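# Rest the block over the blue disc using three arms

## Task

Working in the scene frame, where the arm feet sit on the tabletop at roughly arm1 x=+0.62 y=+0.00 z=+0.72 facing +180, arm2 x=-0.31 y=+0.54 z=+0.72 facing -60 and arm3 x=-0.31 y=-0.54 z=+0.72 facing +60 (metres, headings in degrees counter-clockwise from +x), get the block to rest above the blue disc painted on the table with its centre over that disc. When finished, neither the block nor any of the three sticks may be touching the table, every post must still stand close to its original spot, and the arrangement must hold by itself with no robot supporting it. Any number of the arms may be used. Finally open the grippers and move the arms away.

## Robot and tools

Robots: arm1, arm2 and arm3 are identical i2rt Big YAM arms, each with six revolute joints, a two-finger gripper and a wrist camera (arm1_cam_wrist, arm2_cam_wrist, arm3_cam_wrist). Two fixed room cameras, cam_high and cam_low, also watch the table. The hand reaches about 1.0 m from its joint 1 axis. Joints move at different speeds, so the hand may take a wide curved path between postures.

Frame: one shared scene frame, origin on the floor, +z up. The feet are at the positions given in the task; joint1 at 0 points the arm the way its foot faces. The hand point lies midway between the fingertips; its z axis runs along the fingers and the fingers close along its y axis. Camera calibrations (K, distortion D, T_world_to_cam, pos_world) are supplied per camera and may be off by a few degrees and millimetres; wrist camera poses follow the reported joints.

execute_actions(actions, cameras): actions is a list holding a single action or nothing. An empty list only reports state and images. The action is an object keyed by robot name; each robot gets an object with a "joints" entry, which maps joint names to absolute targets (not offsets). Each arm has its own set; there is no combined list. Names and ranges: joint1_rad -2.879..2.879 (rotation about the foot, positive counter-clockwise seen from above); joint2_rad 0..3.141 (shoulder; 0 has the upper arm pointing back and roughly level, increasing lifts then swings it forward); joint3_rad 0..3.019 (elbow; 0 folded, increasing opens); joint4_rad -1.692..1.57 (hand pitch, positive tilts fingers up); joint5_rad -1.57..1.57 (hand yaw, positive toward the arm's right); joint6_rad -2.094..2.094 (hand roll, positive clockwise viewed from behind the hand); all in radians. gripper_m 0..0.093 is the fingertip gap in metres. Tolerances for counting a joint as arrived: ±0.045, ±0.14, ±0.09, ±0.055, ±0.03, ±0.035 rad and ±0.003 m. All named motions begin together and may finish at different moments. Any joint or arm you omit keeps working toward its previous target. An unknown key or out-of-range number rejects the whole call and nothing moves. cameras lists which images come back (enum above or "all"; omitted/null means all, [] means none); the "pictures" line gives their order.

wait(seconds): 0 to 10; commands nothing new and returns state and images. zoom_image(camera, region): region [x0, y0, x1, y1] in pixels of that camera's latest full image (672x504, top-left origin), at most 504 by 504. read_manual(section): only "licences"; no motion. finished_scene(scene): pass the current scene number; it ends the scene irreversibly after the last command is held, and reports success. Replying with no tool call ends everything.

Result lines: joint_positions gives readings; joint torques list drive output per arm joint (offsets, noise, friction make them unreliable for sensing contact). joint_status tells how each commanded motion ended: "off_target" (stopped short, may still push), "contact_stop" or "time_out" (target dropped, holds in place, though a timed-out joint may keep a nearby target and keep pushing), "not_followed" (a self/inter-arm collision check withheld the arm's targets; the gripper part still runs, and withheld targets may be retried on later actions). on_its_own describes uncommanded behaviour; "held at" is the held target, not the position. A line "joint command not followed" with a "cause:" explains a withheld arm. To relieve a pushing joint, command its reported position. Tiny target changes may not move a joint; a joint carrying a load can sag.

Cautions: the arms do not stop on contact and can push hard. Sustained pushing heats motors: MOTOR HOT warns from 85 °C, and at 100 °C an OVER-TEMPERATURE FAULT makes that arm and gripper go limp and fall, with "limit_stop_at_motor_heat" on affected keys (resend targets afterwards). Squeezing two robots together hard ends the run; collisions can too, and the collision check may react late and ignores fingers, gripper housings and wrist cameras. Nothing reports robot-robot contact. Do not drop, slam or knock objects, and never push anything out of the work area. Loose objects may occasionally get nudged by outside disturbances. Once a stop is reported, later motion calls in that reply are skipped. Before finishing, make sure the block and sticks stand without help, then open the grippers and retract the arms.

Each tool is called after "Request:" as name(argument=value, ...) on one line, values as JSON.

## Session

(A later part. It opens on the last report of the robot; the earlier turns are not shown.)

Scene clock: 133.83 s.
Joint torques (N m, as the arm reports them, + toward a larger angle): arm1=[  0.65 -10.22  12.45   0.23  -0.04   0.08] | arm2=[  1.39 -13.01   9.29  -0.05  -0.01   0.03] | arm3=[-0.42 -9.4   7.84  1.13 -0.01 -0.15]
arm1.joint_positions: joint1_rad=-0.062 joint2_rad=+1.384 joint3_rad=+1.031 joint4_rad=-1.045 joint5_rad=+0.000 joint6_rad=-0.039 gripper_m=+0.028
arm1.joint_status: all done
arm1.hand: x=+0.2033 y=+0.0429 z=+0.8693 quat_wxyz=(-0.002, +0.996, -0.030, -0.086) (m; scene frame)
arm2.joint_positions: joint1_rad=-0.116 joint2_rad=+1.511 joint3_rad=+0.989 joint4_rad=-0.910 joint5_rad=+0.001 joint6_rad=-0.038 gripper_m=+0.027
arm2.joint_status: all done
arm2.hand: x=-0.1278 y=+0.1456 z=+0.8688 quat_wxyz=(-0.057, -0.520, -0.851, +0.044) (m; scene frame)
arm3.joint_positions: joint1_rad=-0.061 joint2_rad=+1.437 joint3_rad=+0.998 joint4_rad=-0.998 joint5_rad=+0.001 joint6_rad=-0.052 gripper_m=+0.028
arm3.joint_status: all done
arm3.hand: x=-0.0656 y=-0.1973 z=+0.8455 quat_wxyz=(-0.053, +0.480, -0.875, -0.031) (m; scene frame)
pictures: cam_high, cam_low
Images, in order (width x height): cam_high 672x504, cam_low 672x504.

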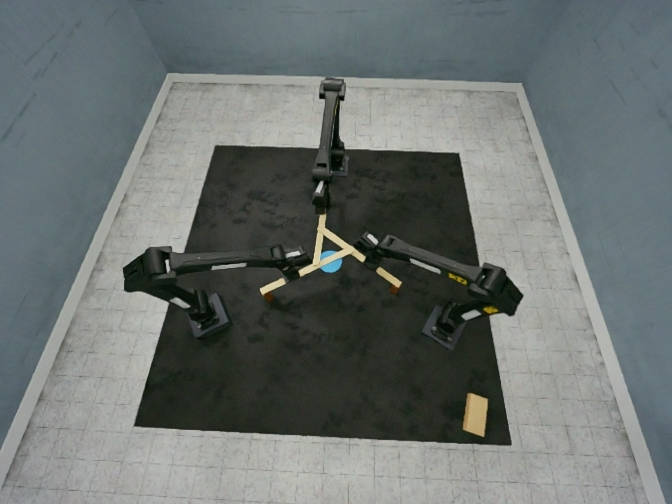

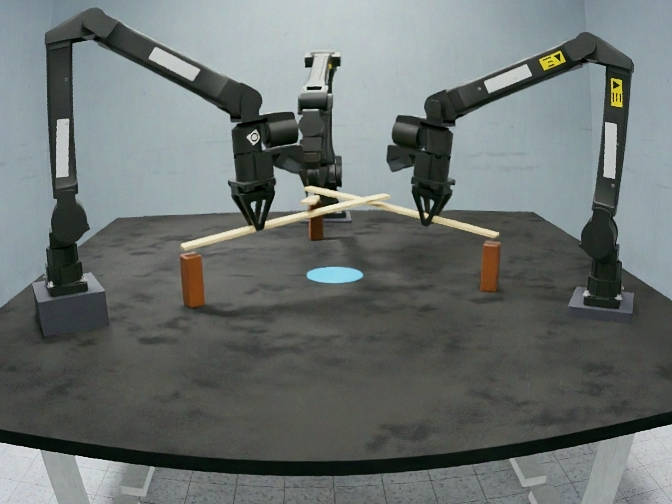

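Request:
zoom_image(camera="cam_high", region=[290, 205, 380, 285])

Request:
zoom_image(camera="cam_low", region=[285, 170, 405, 235])

Request:
zoom_image(camera="cam_low", region=[160, 220, 240, 280])

Request:
zoom_image(camera="cam_low", region=[450, 205, 530, 265])

Region (290, 205, 380, 285) of cam_high's 672x504 image, scaled by 5.600, with more detail than that image has.

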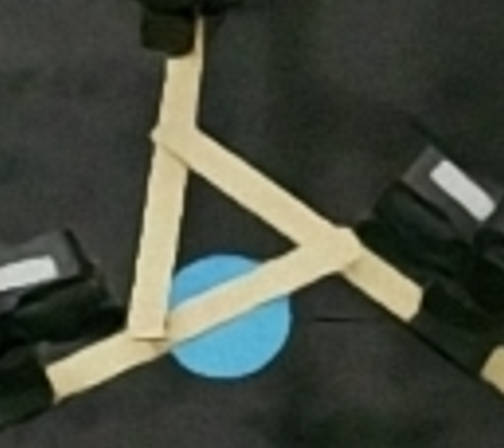

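Region (285, 170, 405, 235) of cam_low's 672x504 image, scaled by 4.200, with more detail than that image has; it fills the top 273 rows of this view, and the rest is white.

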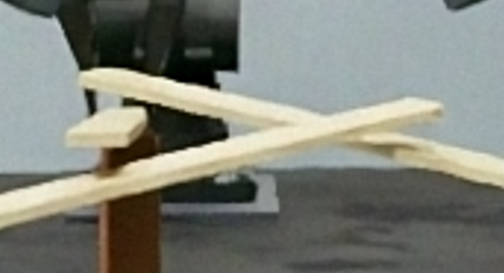

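Region (160, 220, 240, 280) of cam_low's 672x504 image, scaled by 6.300, with more detail than that image has; it fills the top 378 rows of this view, and the rest is white.

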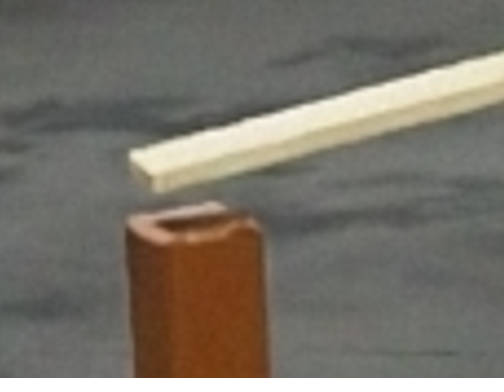

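Region (450, 205, 530, 265) of cam_low's 672x504 image, scaled by 6.300, with more detail than that image has; it fills the top 378 rows of this view, and the rest is white.

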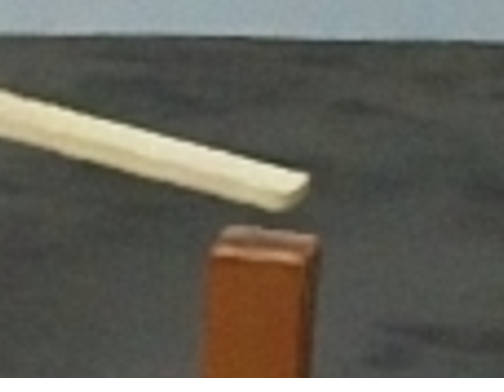

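Request:
execute_actions(actions=[{"arm1": {"joints": {"joint2_rad": 1.436}}, "arm2": {"joints": {"joint1_rad": -0.096, "joint2_rad": 1.56}}, "arm3": {"joints": {"joint2_rad": 1.488}}}], cameras=["cam_high", "cam_low"])

Scene clock: 136.47 s.
Joint torques (N m, as the arm reports them, + toward a larger angle): arm1=[ 0.74 -9.86 12.25  0.15 -0.04  0.08] | arm2=[  2.19 -13.13   9.06  -0.2   -0.07   0.04] | arm3=[-0.7  -9.29  7.54  1.   -0.01 -0.17]
arm1.joint_positions: joint1_rad=-0.062 joint2_rad=+1.424 joint3_rad=+1.031 joint4_rad=-1.046 joint5_rad=+0.000 joint6_rad=-0.039 gripper_m=+0.028
arm1.joint_status: all done
arm1.hand: x=+0.2034 y=+0.0427 z=+0.8532 quat_wxyz=(+0.000, +0.997, -0.030, -0.065) (m; scene frame)
arm2.joint_positions: joint1_rad=-0.103 joint2_rad=+1.556 joint3_rad=+0.989 joint4_rad=-0.910 joint5_rad=+0.001 joint6_rad=-0.037 gripper_m=+0.027
arm2.joint_status: all done
arm2.hand: x=-0.1240 y=+0.1503 z=+0.8502 quat_wxyz=(-0.038, -0.516, -0.855, +0.031) (m; scene frame)
arm3.joint_positions: joint1_rad=-0.061 joint2_rad=+1.482 joint3_rad=+0.998 joint4_rad=-0.997 joint5_rad=+0.001 joint6_rad=-0.052 gripper_m=+0.028
arm3.joint_status: all done
arm3.hand: x=-0.0666 y=-0.1984 z=+0.8276 quat_wxyz=(-0.033, +0.480, -0.876, -0.022) (m; scene frame)
pictures: cam_high, cam_low
Images, in order (width x height): cam_high 672x504, cam_low 672x504.

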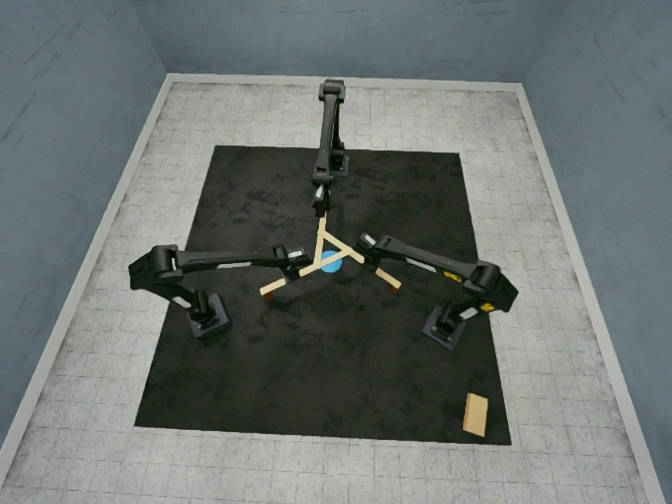

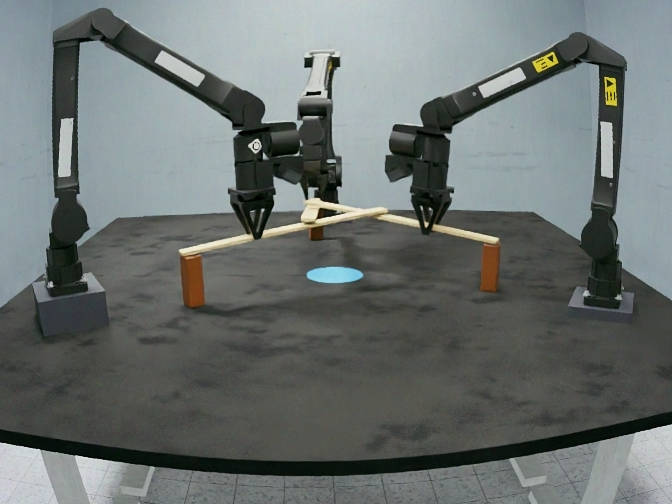

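Request:
execute_actions(actions=[])

Scene clock: 137.70 s.
Joint torques (N m, as the arm reports them, + toward a larger angle): arm1=[ 0.7  -9.77 12.22  0.14 -0.04  0.08] | arm2=[  2.51 -13.2    8.98  -0.21  -0.05   0.02] | arm3=[-0.89 -9.23  7.55  0.93 -0.01 -0.18]
arm1.joint_positions: joint1_rad=-0.062 joint2_rad=+1.424 joint3_rad=+1.031 joint4_rad=-1.046 joint5_rad=+0.000 joint6_rad=-0.039 gripper_m=+0.028
arm1.joint_status: all done
arm1.hand: x=+0.2034 y=+0.0427 z=+0.8532 quat_wxyz=(+0.000, +0.997, -0.030, -0.065) (m; scene frame)
arm2.joint_positions: joint1_rad=-0.103 joint2_rad=+1.556 joint3_rad=+0.989 joint4_rad=-0.910 joint5_rad=+0.001 joint6_rad=-0.037 gripper_m=+0.027
arm2.joint_status: all done
arm2.hand: x=-0.1240 y=+0.1503 z=+0.8502 quat_wxyz=(-0.038, -0.516, -0.855, +0.031) (m; scene frame)
arm3.joint_positions: joint1_rad=-0.061 joint2_rad=+1.482 joint3_rad=+0.998 joint4_rad=-0.997 joint5_rad=+0.001 joint6_rad=-0.052 gripper_m=+0.028
arm3.joint_status: all done
arm3.hand: x=-0.0666 y=-0.1984 z=+0.8276 quat_wxyz=(-0.033, +0.480, -0.876, -0.022) (m; scene frame)
pictures: arm1_cam_wrist, arm2_cam_wrist, arm3_cam_wrist, cam_high, cam_low
camera_calibration (this result's frames):
arm1_cam_wrist: T_world_to_cam=[[0.0694189, 0.997577, -0.00457146, -0.0575505], [0.876176, -0.0587786, 0.478394, -0.575768], [0.476966, -0.037215, -0.878133, 0.776455], [0, 0, 0, 1]] pos_world=[0.138127, 0.052464, 0.957012]
arm2_cam_wrist: T_world_to_cam=[[-0.885883, -0.463655, 0.0153212, -0.0517663], [-0.395491, 0.772085, 0.497465, -0.581505], [-0.242482, 0.434637, -0.867349, 0.764898], [0, 0, 0, 1]] pos_world=[-0.0903655, 0.0925167, 0.953505]
arm3_cam_wrist: T_world_to_cam=[[0.833253, -0.552887, -0.00215573, -0.0478449], [-0.475108, -0.718016, 0.50865, -0.59231], [-0.282774, -0.42281, -0.860971, 0.73478], [0, 0, 0, 1]] pos_world=[-0.0337677, -0.141068, 0.933799]
Images, in order (width x height): arm1_cam_wrist 672x504, arm2_cam_wrist 672x504, arm3_cam_wrist 672x504, cam_high 672x504, cam_low 672x504.

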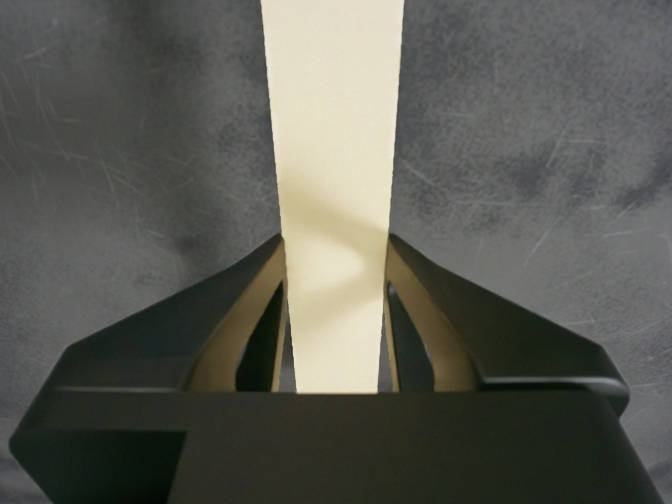

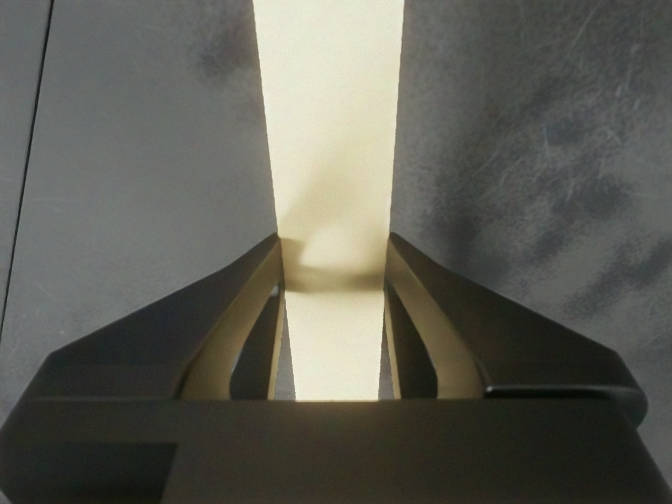

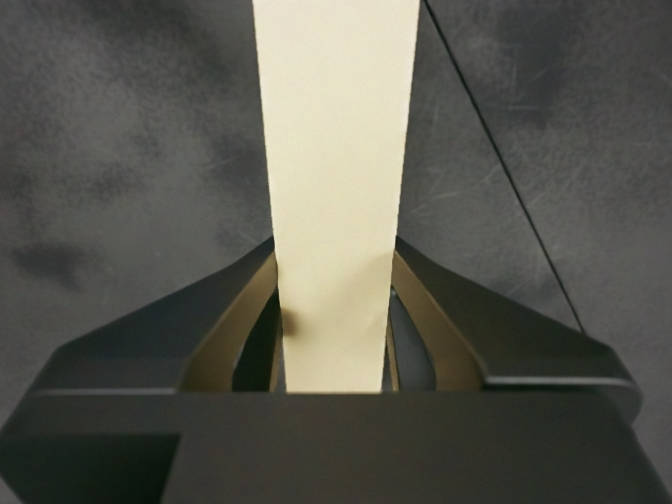

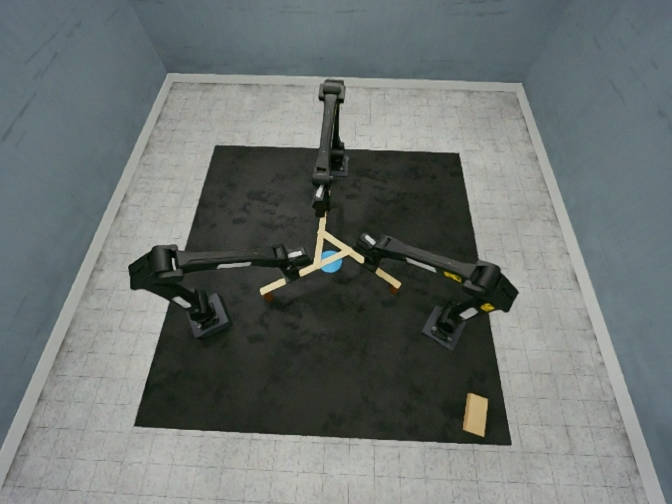

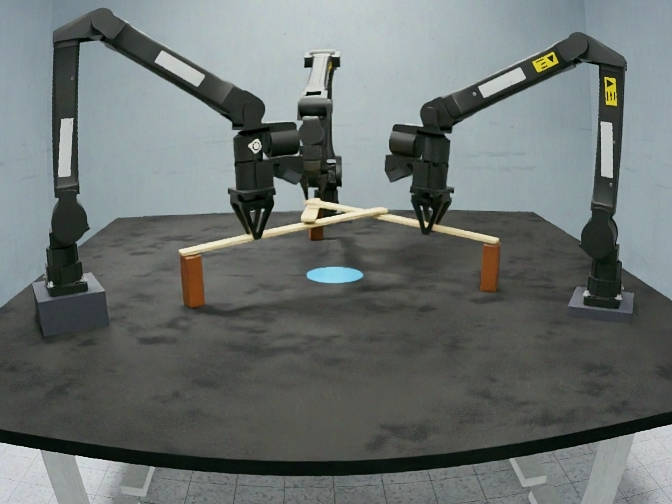

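Request:
zoom_image(camera="cam_high", region=[250, 200, 410, 310])

Request:
zoom_image(camera="cam_low", region=[170, 180, 510, 310])

Region (250, 200, 410, 310) of cam_high's 672x504 image, scaled by 3.150, with more detail than that image has; it fills the top 346 rows of this view, and the rest is white.

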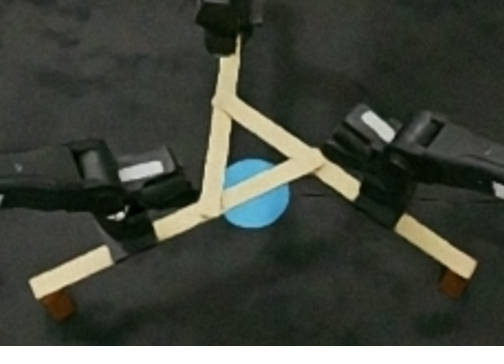

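Region (170, 180, 510, 310) of cam_low's 672x504 image, scaled by 1.482, with more detail than that image has; it fills the top 193 rows of this view, and the rest is white.

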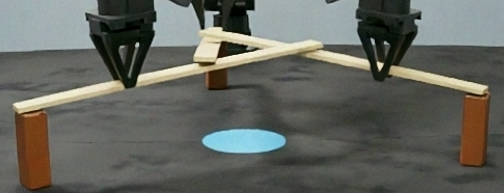

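Request:
execute_actions(actions=[{"arm1": {"joints": {"gripper_m": 0.036}}, "arm2": {"joints": {"gripper_m": 0.036}}, "arm3": {"joints": {"gripper_m": 0.036}}}])

Scene clock: 138.43 s.
Joint torques (N m, as the arm reports them, + toward a larger angle): arm1=[ 0.69 -9.77 12.23  0.15 -0.05  0.07] | arm2=[  2.39 -13.16   8.93  -0.17  -0.07   0.02] | arm3=[-0.42 -9.17  7.64  1.   -0.01 -0.16]
arm1.joint_positions: joint1_rad=-0.062 joint2_rad=+1.424 joint3_rad=+1.031 joint4_rad=-1.046 joint5_rad=+0.000 joint6_rad=-0.038 gripper_m=+0.036
arm1.joint_status: all done
arm1.hand: x=+0.2034 y=+0.0427 z=+0.8532 quat_wxyz=(+0.000, +0.997, -0.030, -0.065) (m; scene frame)
arm2.joint_positions: joint1_rad=-0.103 joint2_rad=+1.556 joint3_rad=+0.989 joint4_rad=-0.910 joint5_rad=+0.001 joint6_rad=-0.037 gripper_m=+0.036
arm2.joint_status: all done
arm2.hand: x=-0.1240 y=+0.1503 z=+0.8502 quat_wxyz=(-0.038, -0.516, -0.855, +0.031) (m; scene frame)
arm3.joint_positions: joint1_rad=-0.061 joint2_rad=+1.482 joint3_rad=+0.998 joint4_rad=-0.997 joint5_rad=+0.001 joint6_rad=-0.052 gripper_m=+0.036
arm3.joint_status: all done
arm3.hand: x=-0.0666 y=-0.1984 z=+0.8276 quat_wxyz=(-0.033, +0.480, -0.876, -0.022) (m; scene frame)
pictures: arm1_cam_wrist, arm2_cam_wrist, arm3_cam_wrist, cam_high, cam_low
camera_calibration (this result's frames):
arm1_cam_wrist: T_world_to_cam=[[0.0697962, 0.997551, -0.00462117, -0.0575837], [0.876155, -0.0590862, 0.478395, -0.575752], [0.47695, -0.037439, -0.878132, 0.776466], [0, 0, 0, 1]] pos_world=[0.138131, 0.0524938, 0.957011]
arm2_cam_wrist: T_world_to_cam=[[-0.885883, -0.463655, 0.0153212, -0.0517663], [-0.395491, 0.772085, 0.497465, -0.581505], [-0.242482, 0.434637, -0.867349, 0.764898], [0, 0, 0, 1]] pos_world=[-0.0903655, 0.0925167, 0.953505]
arm3_cam_wrist: T_world_to_cam=[[0.833251, -0.55289, -0.00214286, -0.0478595], [-0.475224, -0.718172, 0.508322, -0.592], [-0.282585, -0.422541, -0.861164, 0.73506], [0, 0, 0, 1]] pos_world=[-0.0337366, -0.141026, 0.933831]
Images, in order (width x height): arm1_cam_wrist 672x504, arm2_cam_wrist 672x504, arm3_cam_wrist 672x504, cam_high 672x504, cam_low 672x504.

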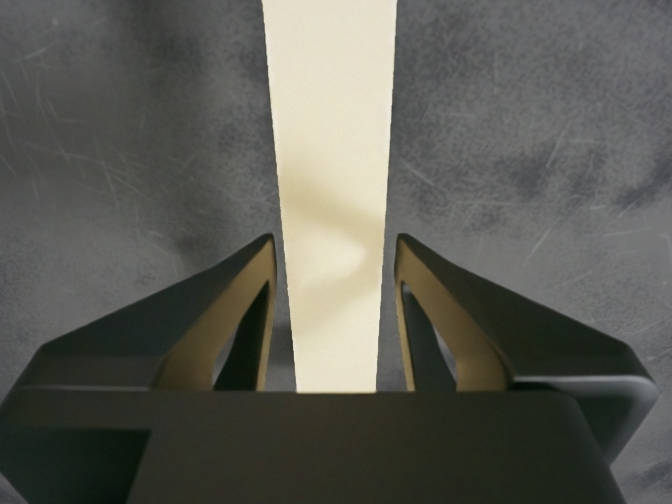

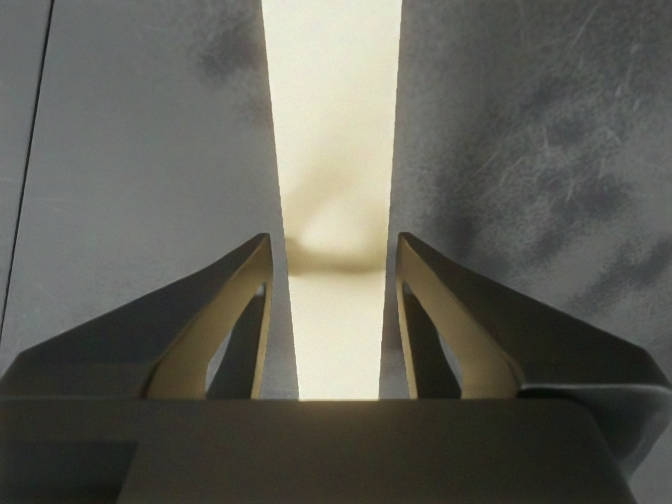

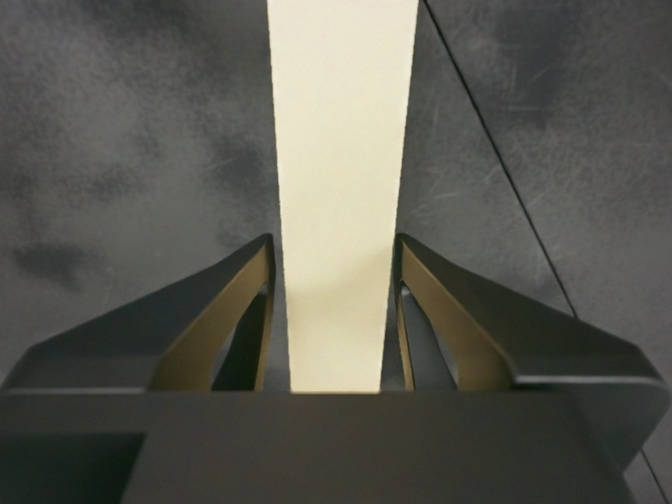

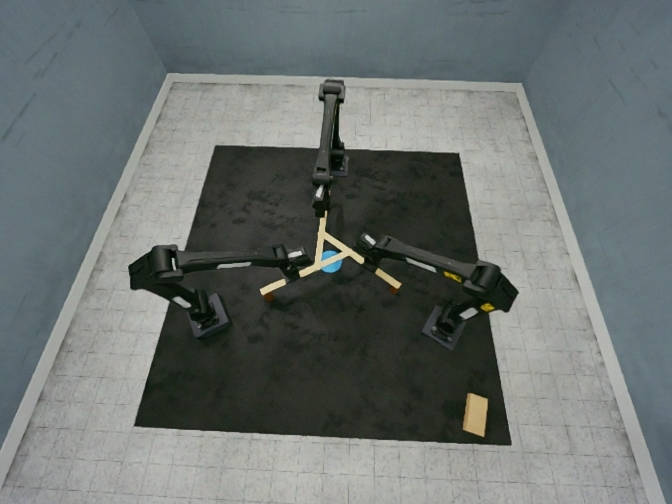

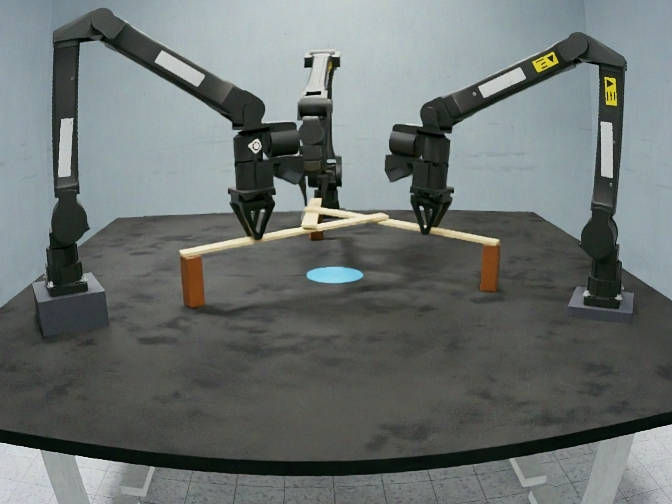

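Request:
execute_actions(actions=[{"arm1": {"joints": {"gripper_m": 0.06}}, "arm2": {"joints": {"gripper_m": 0.06}}, "arm3": {"joints": {"gripper_m": 0.06}}}], cameras=["cam_high", "cam_low", "arm3_cam_wrist"])

Scene clock: 139.07 s.
Joint torques (N m, as the arm reports them, + toward a larger angle): arm1=[ 0.74 -9.8  12.23  0.17 -0.04  0.07] | arm2=[  2.84 -12.78   8.97  -0.13  -0.06   0.  ] | arm3=[-0.39 -8.99  7.54  0.96 -0.01 -0.16]
arm1.joint_positions: joint1_rad=-0.062 joint2_rad=+1.424 joint3_rad=+1.031 joint4_rad=-1.046 joint5_rad=+0.000 joint6_rad=-0.038 gripper_m=+0.060
arm1.joint_status: all done
arm1.hand: x=+0.2034 y=+0.0427 z=+0.8532 quat_wxyz=(+0.000, +0.997, -0.030, -0.065) (m; scene frame)
arm2.joint_positions: joint1_rad=-0.103 joint2_rad=+1.556 joint3_rad=+0.989 joint4_rad=-0.910 joint5_rad=+0.001 joint6_rad=-0.037 gripper_m=+0.060
arm2.joint_status: all done
arm2.hand: x=-0.1240 y=+0.1503 z=+0.8502 quat_wxyz=(-0.038, -0.516, -0.855, +0.031) (m; scene frame)
arm3.joint_positions: joint1_rad=-0.061 joint2_rad=+1.482 joint3_rad=+0.998 joint4_rad=-0.997 joint5_rad=+0.001 joint6_rad=-0.052 gripper_m=+0.060
arm3.joint_status: all done
arm3.hand: x=-0.0666 y=-0.1984 z=+0.8276 quat_wxyz=(-0.033, +0.480, -0.876, -0.022) (m; scene frame)
pictures: arm3_cam_wrist, cam_high, cam_low
camera_calibration (this result's frames):
arm3_cam_wrist: T_world_to_cam=[[0.833251, -0.55289, -0.00214286, -0.0478595], [-0.475224, -0.718172, 0.508322, -0.592], [-0.282585, -0.422541, -0.861164, 0.73506], [0, 0, 0, 1]] pos_world=[-0.0337366, -0.141026, 0.933831]
Images, in order (width x height): arm3_cam_wrist 672x504, cam_high 672x504, cam_low 672x504.

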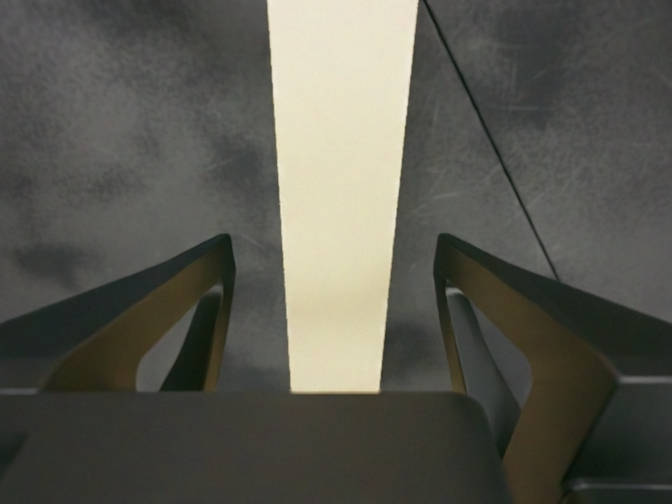

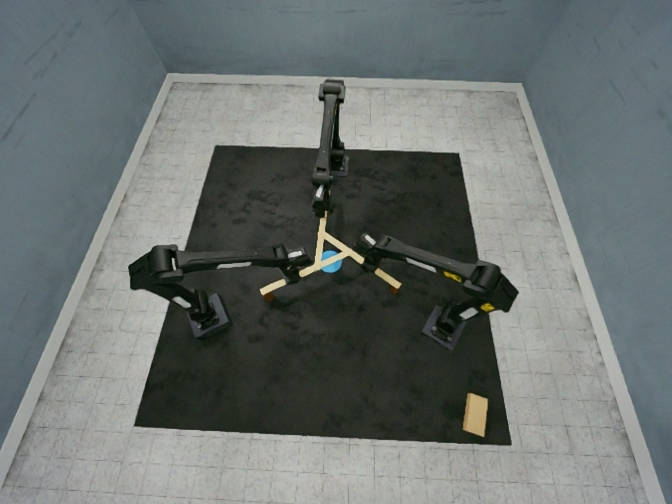

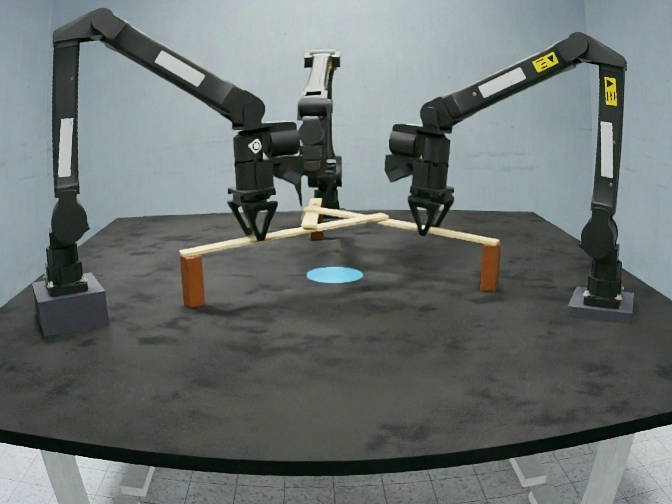

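Request:
execute_actions(actions=[{"arm1": {"joints": {"joint2_rad": 0.95}}, "arm2": {"joints": {"joint2_rad": 1.05}}, "arm3": {"joints": {"joint2_rad": 1.05}}}], cameras=["cam_high", "cam_low", "arm1_cam_wrist", "arm2_cam_wrist", "arm3_cam_wrist"])

Scene clock: 140.80 s.
Joint torques (N m, as the arm reports them, + toward a larger angle): arm1=[ 0.68 -4.33 14.03  0.96 -0.05  0.08] | arm2=[ 3.17 -7.1  11.33  0.63 -0.06  0.04] | arm3=[-0.47 -3.33  9.07  1.68  0.   -0.16]
arm1.joint_positions: joint1_rad=-0.062 joint2_rad=+0.941 joint3_rad=+1.031 joint4_rad=-1.046 joint5_rad=+0.000 joint6_rad=-0.038 gripper_m=+0.060
arm1.joint_status: all done
arm1.hand: x=+0.2461 y=+0.0401 z=+1.0383 quat_wxyz=(-0.017, +0.953, -0.030, -0.302) (m; scene frame)
arm2.joint_positions: joint1_rad=-0.103 joint2_rad=+1.041 joint3_rad=+0.989 joint4_rad=-0.910 joint5_rad=+0.001 joint6_rad=-0.037 gripper_m=+0.060
arm2.joint_status: all done
arm2.hand: x=-0.1305 y=+0.1686 z=+1.0600 quat_wxyz=(-0.250, -0.491, -0.817, +0.170) (m; scene frame)
arm3.joint_positions: joint1_rad=-0.061 joint2_rad=+1.036 joint3_rad=+0.998 joint4_rad=-0.996 joint5_rad=+0.001 joint6_rad=-0.052 gripper_m=+0.060
arm3.joint_status: all done
arm3.hand: x=-0.0762 y=-0.2153 z=+1.0021 quat_wxyz=(-0.232, +0.463, -0.847, -0.118) (m; scene frame)
pictures: arm1_cam_wrist, arm2_cam_wrist, arm3_cam_wrist, cam_high, cam_low
camera_calibration (this result's frames):
arm1_cam_wrist: T_world_to_cam=[[0.0748374, 0.997162, 0.00822912, -0.0716388], [0.997063, -0.0749595, 0.0156859, -0.250483], [0.0162582, 0.00703106, -0.999843, 1.15649], [0, 0, 0, 1]] pos_world=[0.236306, 0.0445281, 1.16082]
arm2_cam_wrist: T_world_to_cam=[[-0.888848, -0.457131, 0.0313032, -0.0707157], [-0.457195, 0.889349, 0.00548984, -0.208912], [-0.0303491, -0.00943204, -0.999495, 1.18002], [0, 0, 0, 1]] pos_world=[-0.122557, 0.1646, 1.18279]
arm3_cam_wrist: T_world_to_cam=[[0.829106, -0.558971, 0.0115516, -0.0641783], [-0.55778, -0.825573, 0.0855046, -0.303122], [-0.0382579, -0.0773357, -0.996271, 1.10378], [0, 0, 0, 1]] pos_world=[-0.0736368, -0.200762, 1.12632]
Images, in order (width x height): arm1_cam_wrist 672x504, arm2_cam_wrist 672x504, arm3_cam_wrist 672x504, cam_high 672x504, cam_low 672x504.

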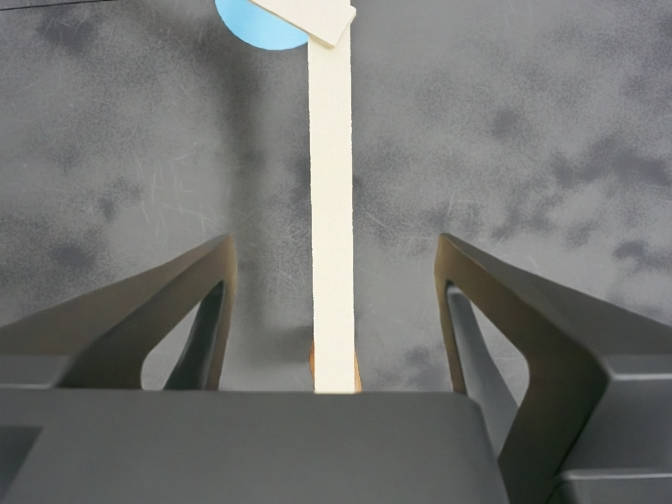

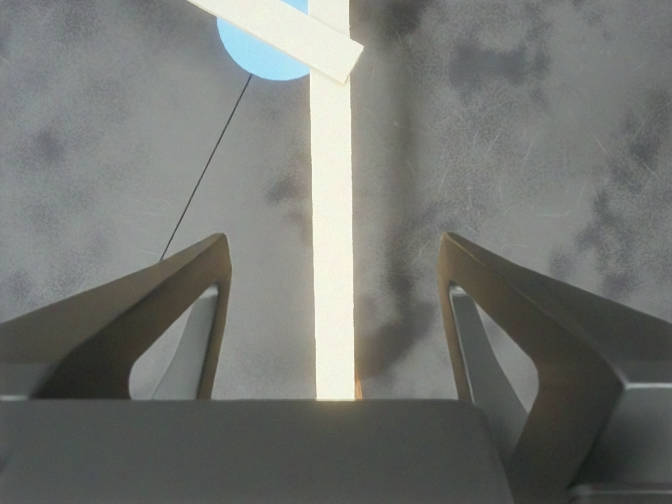

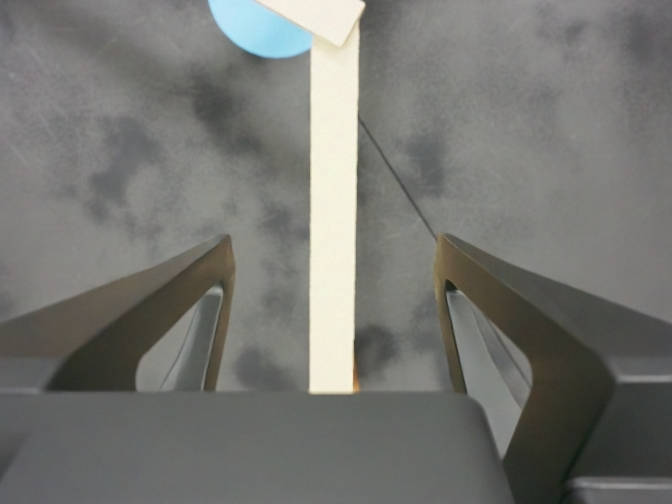

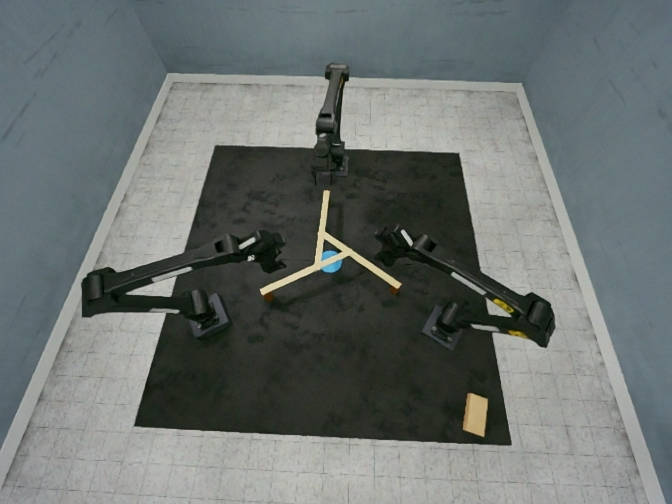

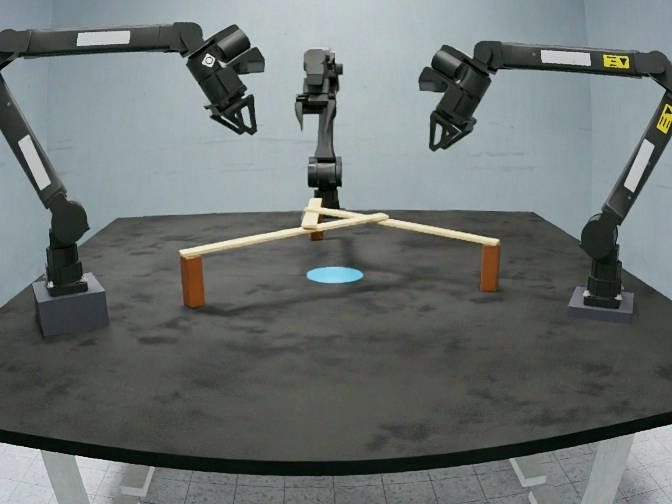

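Request:
zoom_image(camera="cam_high", region=[430, 370, 530, 450])

Region (430, 370, 530, 450) of cam_high's 672x504 image, scaled by 5.040, with more detail than that image has; it fills the top 403 rows of this view, and the rest is white.

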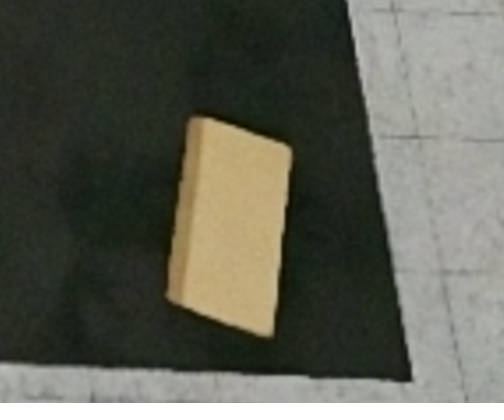

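Request:
execute_actions(actions=[{"arm1": {"joints": {"joint1_rad": 0.03, "joint2_rad": 0.35, "joint4_rad": -0.7, "gripper_m": 0.09}}, "arm2": {"joints": {"joint1_rad": -0.04, "joint2_rad": 0.4, "joint4_rad": -0.7, "gripper_m": 0.09}}, "arm3": {"joints": {"joint1_rad": 2.381, "joint3_rad": 0.778, "joint4_rad": -0.802, "joint6_rad": 0.526, "gripper_m": 0.092}}}], cameras=["cam_high", "arm3_cam_wrist"])

Scene clock: 147.07 s.
Joint torques (N m, as the arm reports them, + toward a larger angle): arm1=[ 0.69  3.49 12.49  2.69 -0.04  0.08] | arm2=[ 2.41  3.2  10.51  2.39 -0.08  0.05] | arm3=[-0.4  -3.83  8.54  1.6   0.07  0.12]
arm1.joint_positions: joint1_rad=+0.025 joint2_rad=+0.347 joint3_rad=+1.031 joint4_rad=-0.716 joint5_rad=+0.000 joint6_rad=-0.038 gripper_m=+0.090
arm1.joint_status: all done
arm1.hand: x=+0.3893 y=+0.0080 z=+1.2851 quat_wxyz=(-0.015, +0.718, +0.006, -0.695) (m; scene frame)
arm2.joint_positions: joint1_rad=-0.041 joint2_rad=+0.394 joint3_rad=+0.989 joint4_rad=-0.714 joint5_rad=+0.001 joint6_rad=-0.037 gripper_m=+0.090
arm2.joint_status: all done
arm2.hand: x=-0.1806 y=+0.3155 z=+1.3122 quat_wxyz=(-0.566, -0.363, -0.653, +0.350) (m; scene frame)
arm3.joint_positions: joint1_rad=+2.381 joint2_rad=+1.046 joint3_rad=+0.772 joint4_rad=-0.812 joint5_rad=+0.000 joint6_rad=+0.512 gripper_m=+0.092
arm3.joint_status: all done
arm3.hand: x=-0.6685 y=-0.6291 z=+0.9187 quat_wxyz=(+0.092, +0.961, -0.125, -0.230) (m; scene frame)
pictures: arm3_cam_wrist, cam_high
camera_calibration (this result's frames):
arm3_cam_wrist: T_world_to_cam=[[0.216259, 0.947385, -0.235995, 0.961993], [0.969716, -0.180322, 0.164727, 0.386294], [0.113505, -0.264472, -0.957691, 0.91427], [0, 0, 0, 1]] pos_world=[-0.686409, -0.599922, 1.03898]
Images, in order (width x height): arm3_cam_wrist 672x504, cam_high 672x504.

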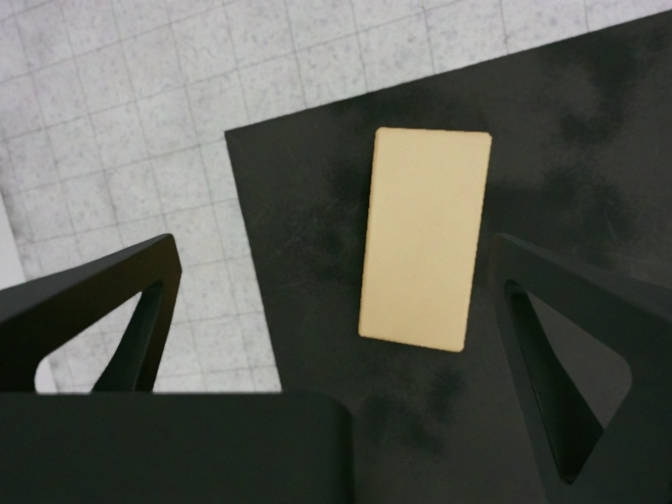

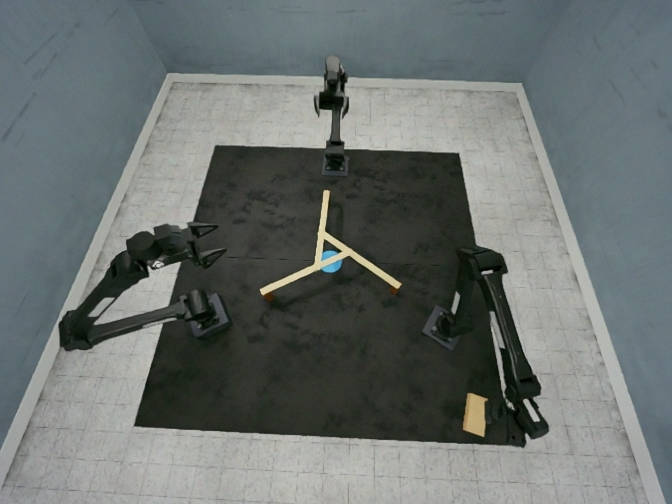

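Request:
execute_actions(actions=[{"arm1": {"joints": {"joint2_rad": 0.08, "joint3_rad": 0.55, "joint4_rad": -0.05}}, "arm2": {"joints": {"joint2_rad": 0.08, "joint3_rad": 0.55, "joint4_rad": -0.05}}, "arm3": {"joints": {"joint1_rad": 2.375, "joint2_rad": 1.39, "joint6_rad": 0.558}}}], cameras=["cam_high", "arm3_cam_wrist"])

Scene clock: 150.23 s.
Joint torques (N m, as the arm reports them, + toward a larger angle): arm1=[ 0.73  4.02 10.91  2.6  -0.04  0.08] | arm2=[ 2.17  4.22 10.49  2.11 -0.05  0.01] | arm3=[-1.27 -7.82  6.91  1.    0.1   0.13]
arm1.joint_positions: joint1_rad=+0.025 joint2_rad=+0.082 joint3_rad=+0.555 joint4_rad=-0.071 joint5_rad=+0.000 joint6_rad=-0.038 gripper_m=+0.090
arm1.joint_status: all done
arm1.hand: x=+0.4037 y=+0.0074 z=+1.2282 quat_wxyz=(-0.019, +0.551, +0.004, -0.834) (m; scene frame)
arm2.joint_positions: joint1_rad=-0.041 joint2_rad=+0.078 joint3_rad=+0.544 joint4_rad=-0.070 joint5_rad=+0.001 joint6_rad=-0.037 gripper_m=+0.090
arm2.joint_status: all done
arm2.hand: x=-0.2008 y=+0.3510 z=+1.2831 quat_wxyz=(-0.710, -0.267, -0.483, +0.437) (m; scene frame)
arm3.joint_positions: joint1_rad=+2.381 joint2_rad=+1.397 joint3_rad=+0.772 joint4_rad=-0.812 joint5_rad=+0.000 joint6_rad=+0.544 gripper_m=+0.092
arm3.joint_status: all done
arm3.hand: x=-0.6634 y=-0.6276 z=+0.7951 quat_wxyz=(+0.028, +0.987, -0.145, -0.069) (m; scene frame)
pictures: arm3_cam_wrist, cam_high
camera_calibration (this result's frames):
arm3_cam_wrist: T_world_to_cam=[[0.299038, 0.951513, -0.0721026, 0.857478], [0.854396, -0.233335, 0.464287, 0.0539629], [0.424951, -0.200444, -0.882745, 0.982976], [0, 0, 0, 1]] pos_world=[-0.720241, -0.606279, 0.90449]
Images, in order (width x height): arm3_cam_wrist 672x504, cam_high 672x504.

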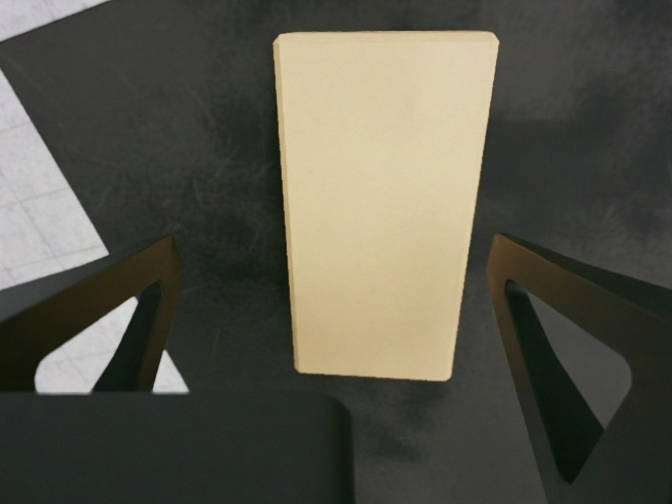

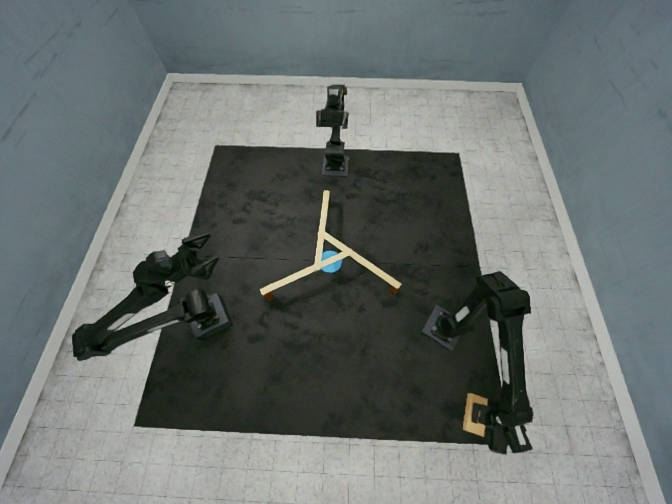

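Request:
execute_actions(actions=[{"arm1": {"joints": {"joint2_rad": 0.05, "joint3_rad": 0.06, "joint4_rad": 0.3}}, "arm2": {"joints": {"joint2_rad": 0.05, "joint3_rad": 0.06, "joint4_rad": 0.25}}, "arm3": {"joints": {"joint2_rad": 1.552}}}], cameras=["arm1_cam_wrist", "arm2_cam_wrist", "arm3_cam_wrist"])

Scene clock: 152.30 s.
Joint torques (N m, as the arm reports them, + toward a larger angle): arm1=[ 0.6   2.73 11.83  2.69 -0.03  0.08] | arm2=[ 1.64  2.67 11.69  2.37 -0.04  0.01] | arm3=[-1.36 -8.89  5.96  0.71  0.07  0.14]
arm1.joint_positions: joint1_rad=+0.025 joint2_rad=+0.055 joint3_rad=+0.068 joint4_rad=+0.279 joint5_rad=+0.000 joint6_rad=-0.038 gripper_m=+0.090
arm1.joint_status: all done
arm1.hand: x=+0.3550 y=+0.0062 z=+1.0232 quat_wxyz=(-0.018, +0.597, +0.004, -0.802) (m; scene frame)
arm2.joint_positions: joint1_rad=-0.041 joint2_rad=+0.052 joint3_rad=+0.053 joint4_rad=+0.230 joint5_rad=+0.001 joint6_rad=-0.037 gripper_m=+0.090
arm2.joint_status: all done
arm2.hand: x=-0.1774 y=+0.3047 z=+1.0634 quat_wxyz=(-0.668, -0.300, -0.542, +0.412) (m; scene frame)
arm3.joint_positions: joint1_rad=+2.381 joint2_rad=+1.558 joint3_rad=+0.772 joint4_rad=-0.811 joint5_rad=+0.000 joint6_rad=+0.544 gripper_m=+0.092
arm3.joint_status: all done
arm3.hand: x=-0.6474 y=-0.6234 z=+0.7409 quat_wxyz=(-0.003, +0.989, -0.145, +0.004) (m; scene frame)
pictures: arm1_cam_wrist, arm2_cam_wrist, arm3_cam_wrist
camera_calibration (this result's frames):
arm1_cam_wrist: T_world_to_cam=[[0.020599, 0.999605, 0.0191365, -0.0378574], [0.331813, 0.0112204, -0.943279, 0.855402], [-0.94312, 0.0257804, -0.33145, 0.796508], [0, 0, 0, 1]] pos_world=[0.468149, 0.00771024, 1.07161]
arm2_cam_wrist: T_world_to_cam=[[-0.876645, -0.479225, 0.0428516, -0.0536663], [-0.214385, 0.309329, -0.926474, 0.859465], [0.430735, -0.821376, -0.373911, 0.847236], [0, 0, 0, 1]] pos_world=[-0.227724, 0.404323, 1.11536]
arm3_cam_wrist: T_world_to_cam=[[0.303874, 0.95263, 0.0125166, 0.78594], [0.773504, -0.254363, 0.58051, -0.0851259], [0.556195, -0.16672, -0.814157, 0.984385], [0, 0, 0, 1]] pos_world=[-0.720492, -0.606246, 0.841023]
Images, in order (width x height): arm1_cam_wrist 672x504, arm2_cam_wrist 672x504, arm3_cam_wrist 672x504.

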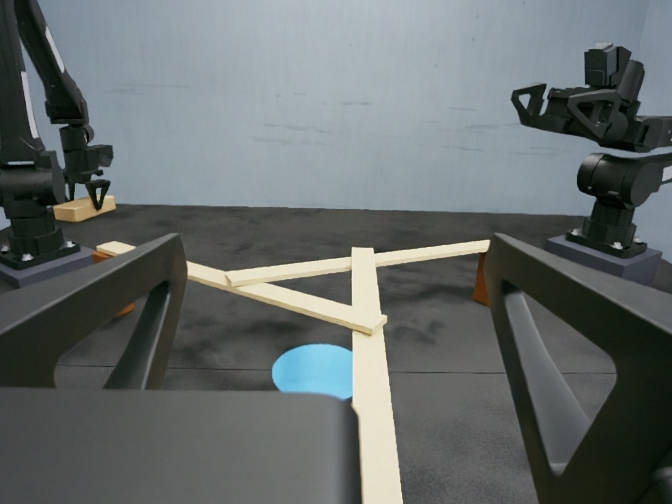

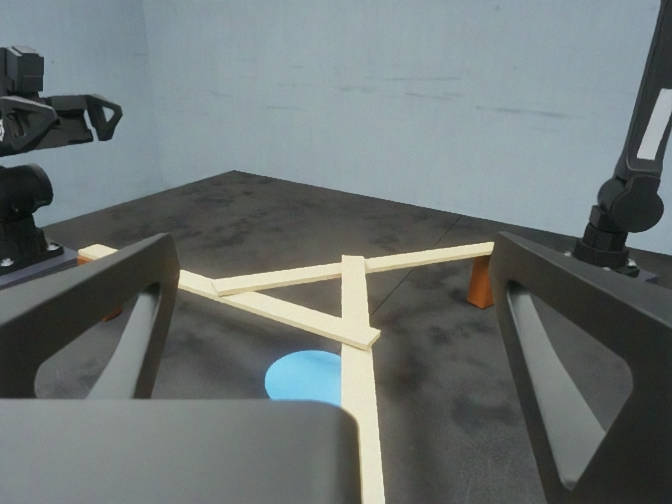

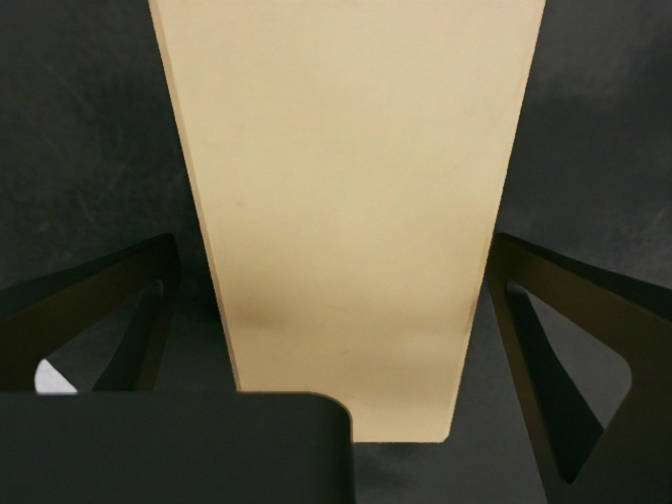

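Request:
execute_actions(actions=[{"arm3": {"joints": {"gripper_m": 0.05}}}], cameras=["arm3_cam_wrist", "cam_high"])

Scene clock: 153.00 s.
Joint torques (N m, as the arm reports them, + toward a larger angle): arm1=[ 0.63  2.72 11.81  2.72 -0.04  0.08] | arm2=[ 1.9   2.7  11.61  2.32 -0.1   0.04] | arm3=[-0.91 -8.92  5.92  0.6   0.04  0.12]
arm1.joint_positions: joint1_rad=+0.025 joint2_rad=+0.055 joint3_rad=+0.068 joint4_rad=+0.279 joint5_rad=+0.000 joint6_rad=-0.038 gripper_m=+0.090
arm1.joint_status: not commanded
arm1.hand: x=+0.3550 y=+0.0062 z=+1.0232 quat_wxyz=(-0.018, +0.597, +0.004, -0.802) (m; scene frame)
arm2.joint_positions: joint1_rad=-0.041 joint2_rad=+0.052 joint3_rad=+0.053 joint4_rad=+0.230 joint5_rad=+0.001 joint6_rad=-0.037 gripper_m=+0.090
arm2.joint_status: not commanded
arm2.hand: x=-0.1774 y=+0.3047 z=+1.0634 quat_wxyz=(-0.668, -0.300, -0.542, +0.412) (m; scene frame)
arm3.joint_positions: joint1_rad=+2.381 joint2_rad=+1.558 joint3_rad=+0.772 joint4_rad=-0.810 joint5_rad=+0.001 joint6_rad=+0.545 gripper_m=+0.070
arm3.joint_status: gripper_m off_target (ended at +0.070, target +0.050)
arm3.hand: x=-0.6477 y=-0.6232 z=+0.7409 quat_wxyz=(-0.003, +0.989, -0.146, +0.004) (m; scene frame)
pictures: arm3_cam_wrist, cam_high
camera_calibration (this result's frames):
arm3_cam_wrist: T_world_to_cam=[[0.305694, 0.952044, 0.0127613, 0.786449], [0.773561, -0.256154, 0.579645, -0.0853188], [0.555117, -0.167322, -0.814769, 0.983937], [0, 0, 0, 1]] pos_world=[-0.720613, -0.605954, 0.8411]
Images, in order (width x height): arm3_cam_wrist 672x504, cam_high 672x504.

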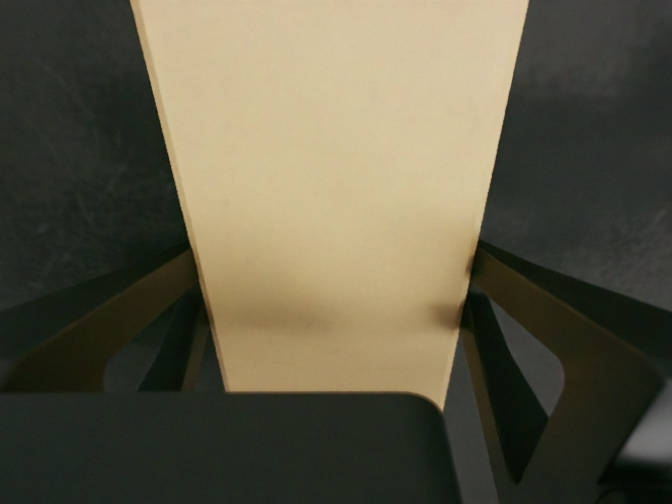

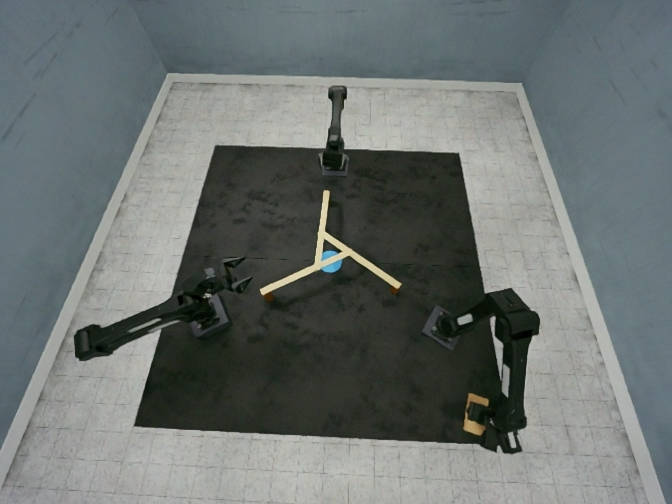

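Request:
zoom_image(camera="cam_high", region=[295, 215, 375, 285])

Region (295, 215, 375, 285) of cam_high's 672x504 image, scaled by 6.300, with more detail than that image has; it fills the top 441 rows of this view, and the rest is white.

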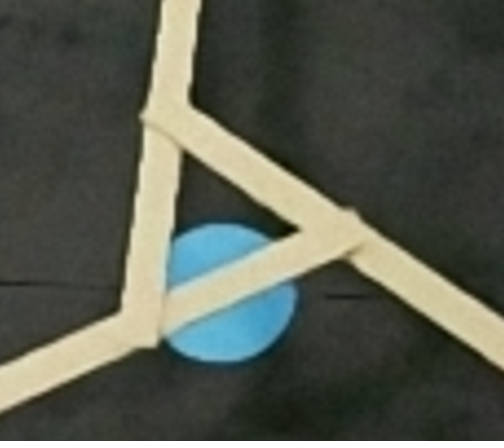

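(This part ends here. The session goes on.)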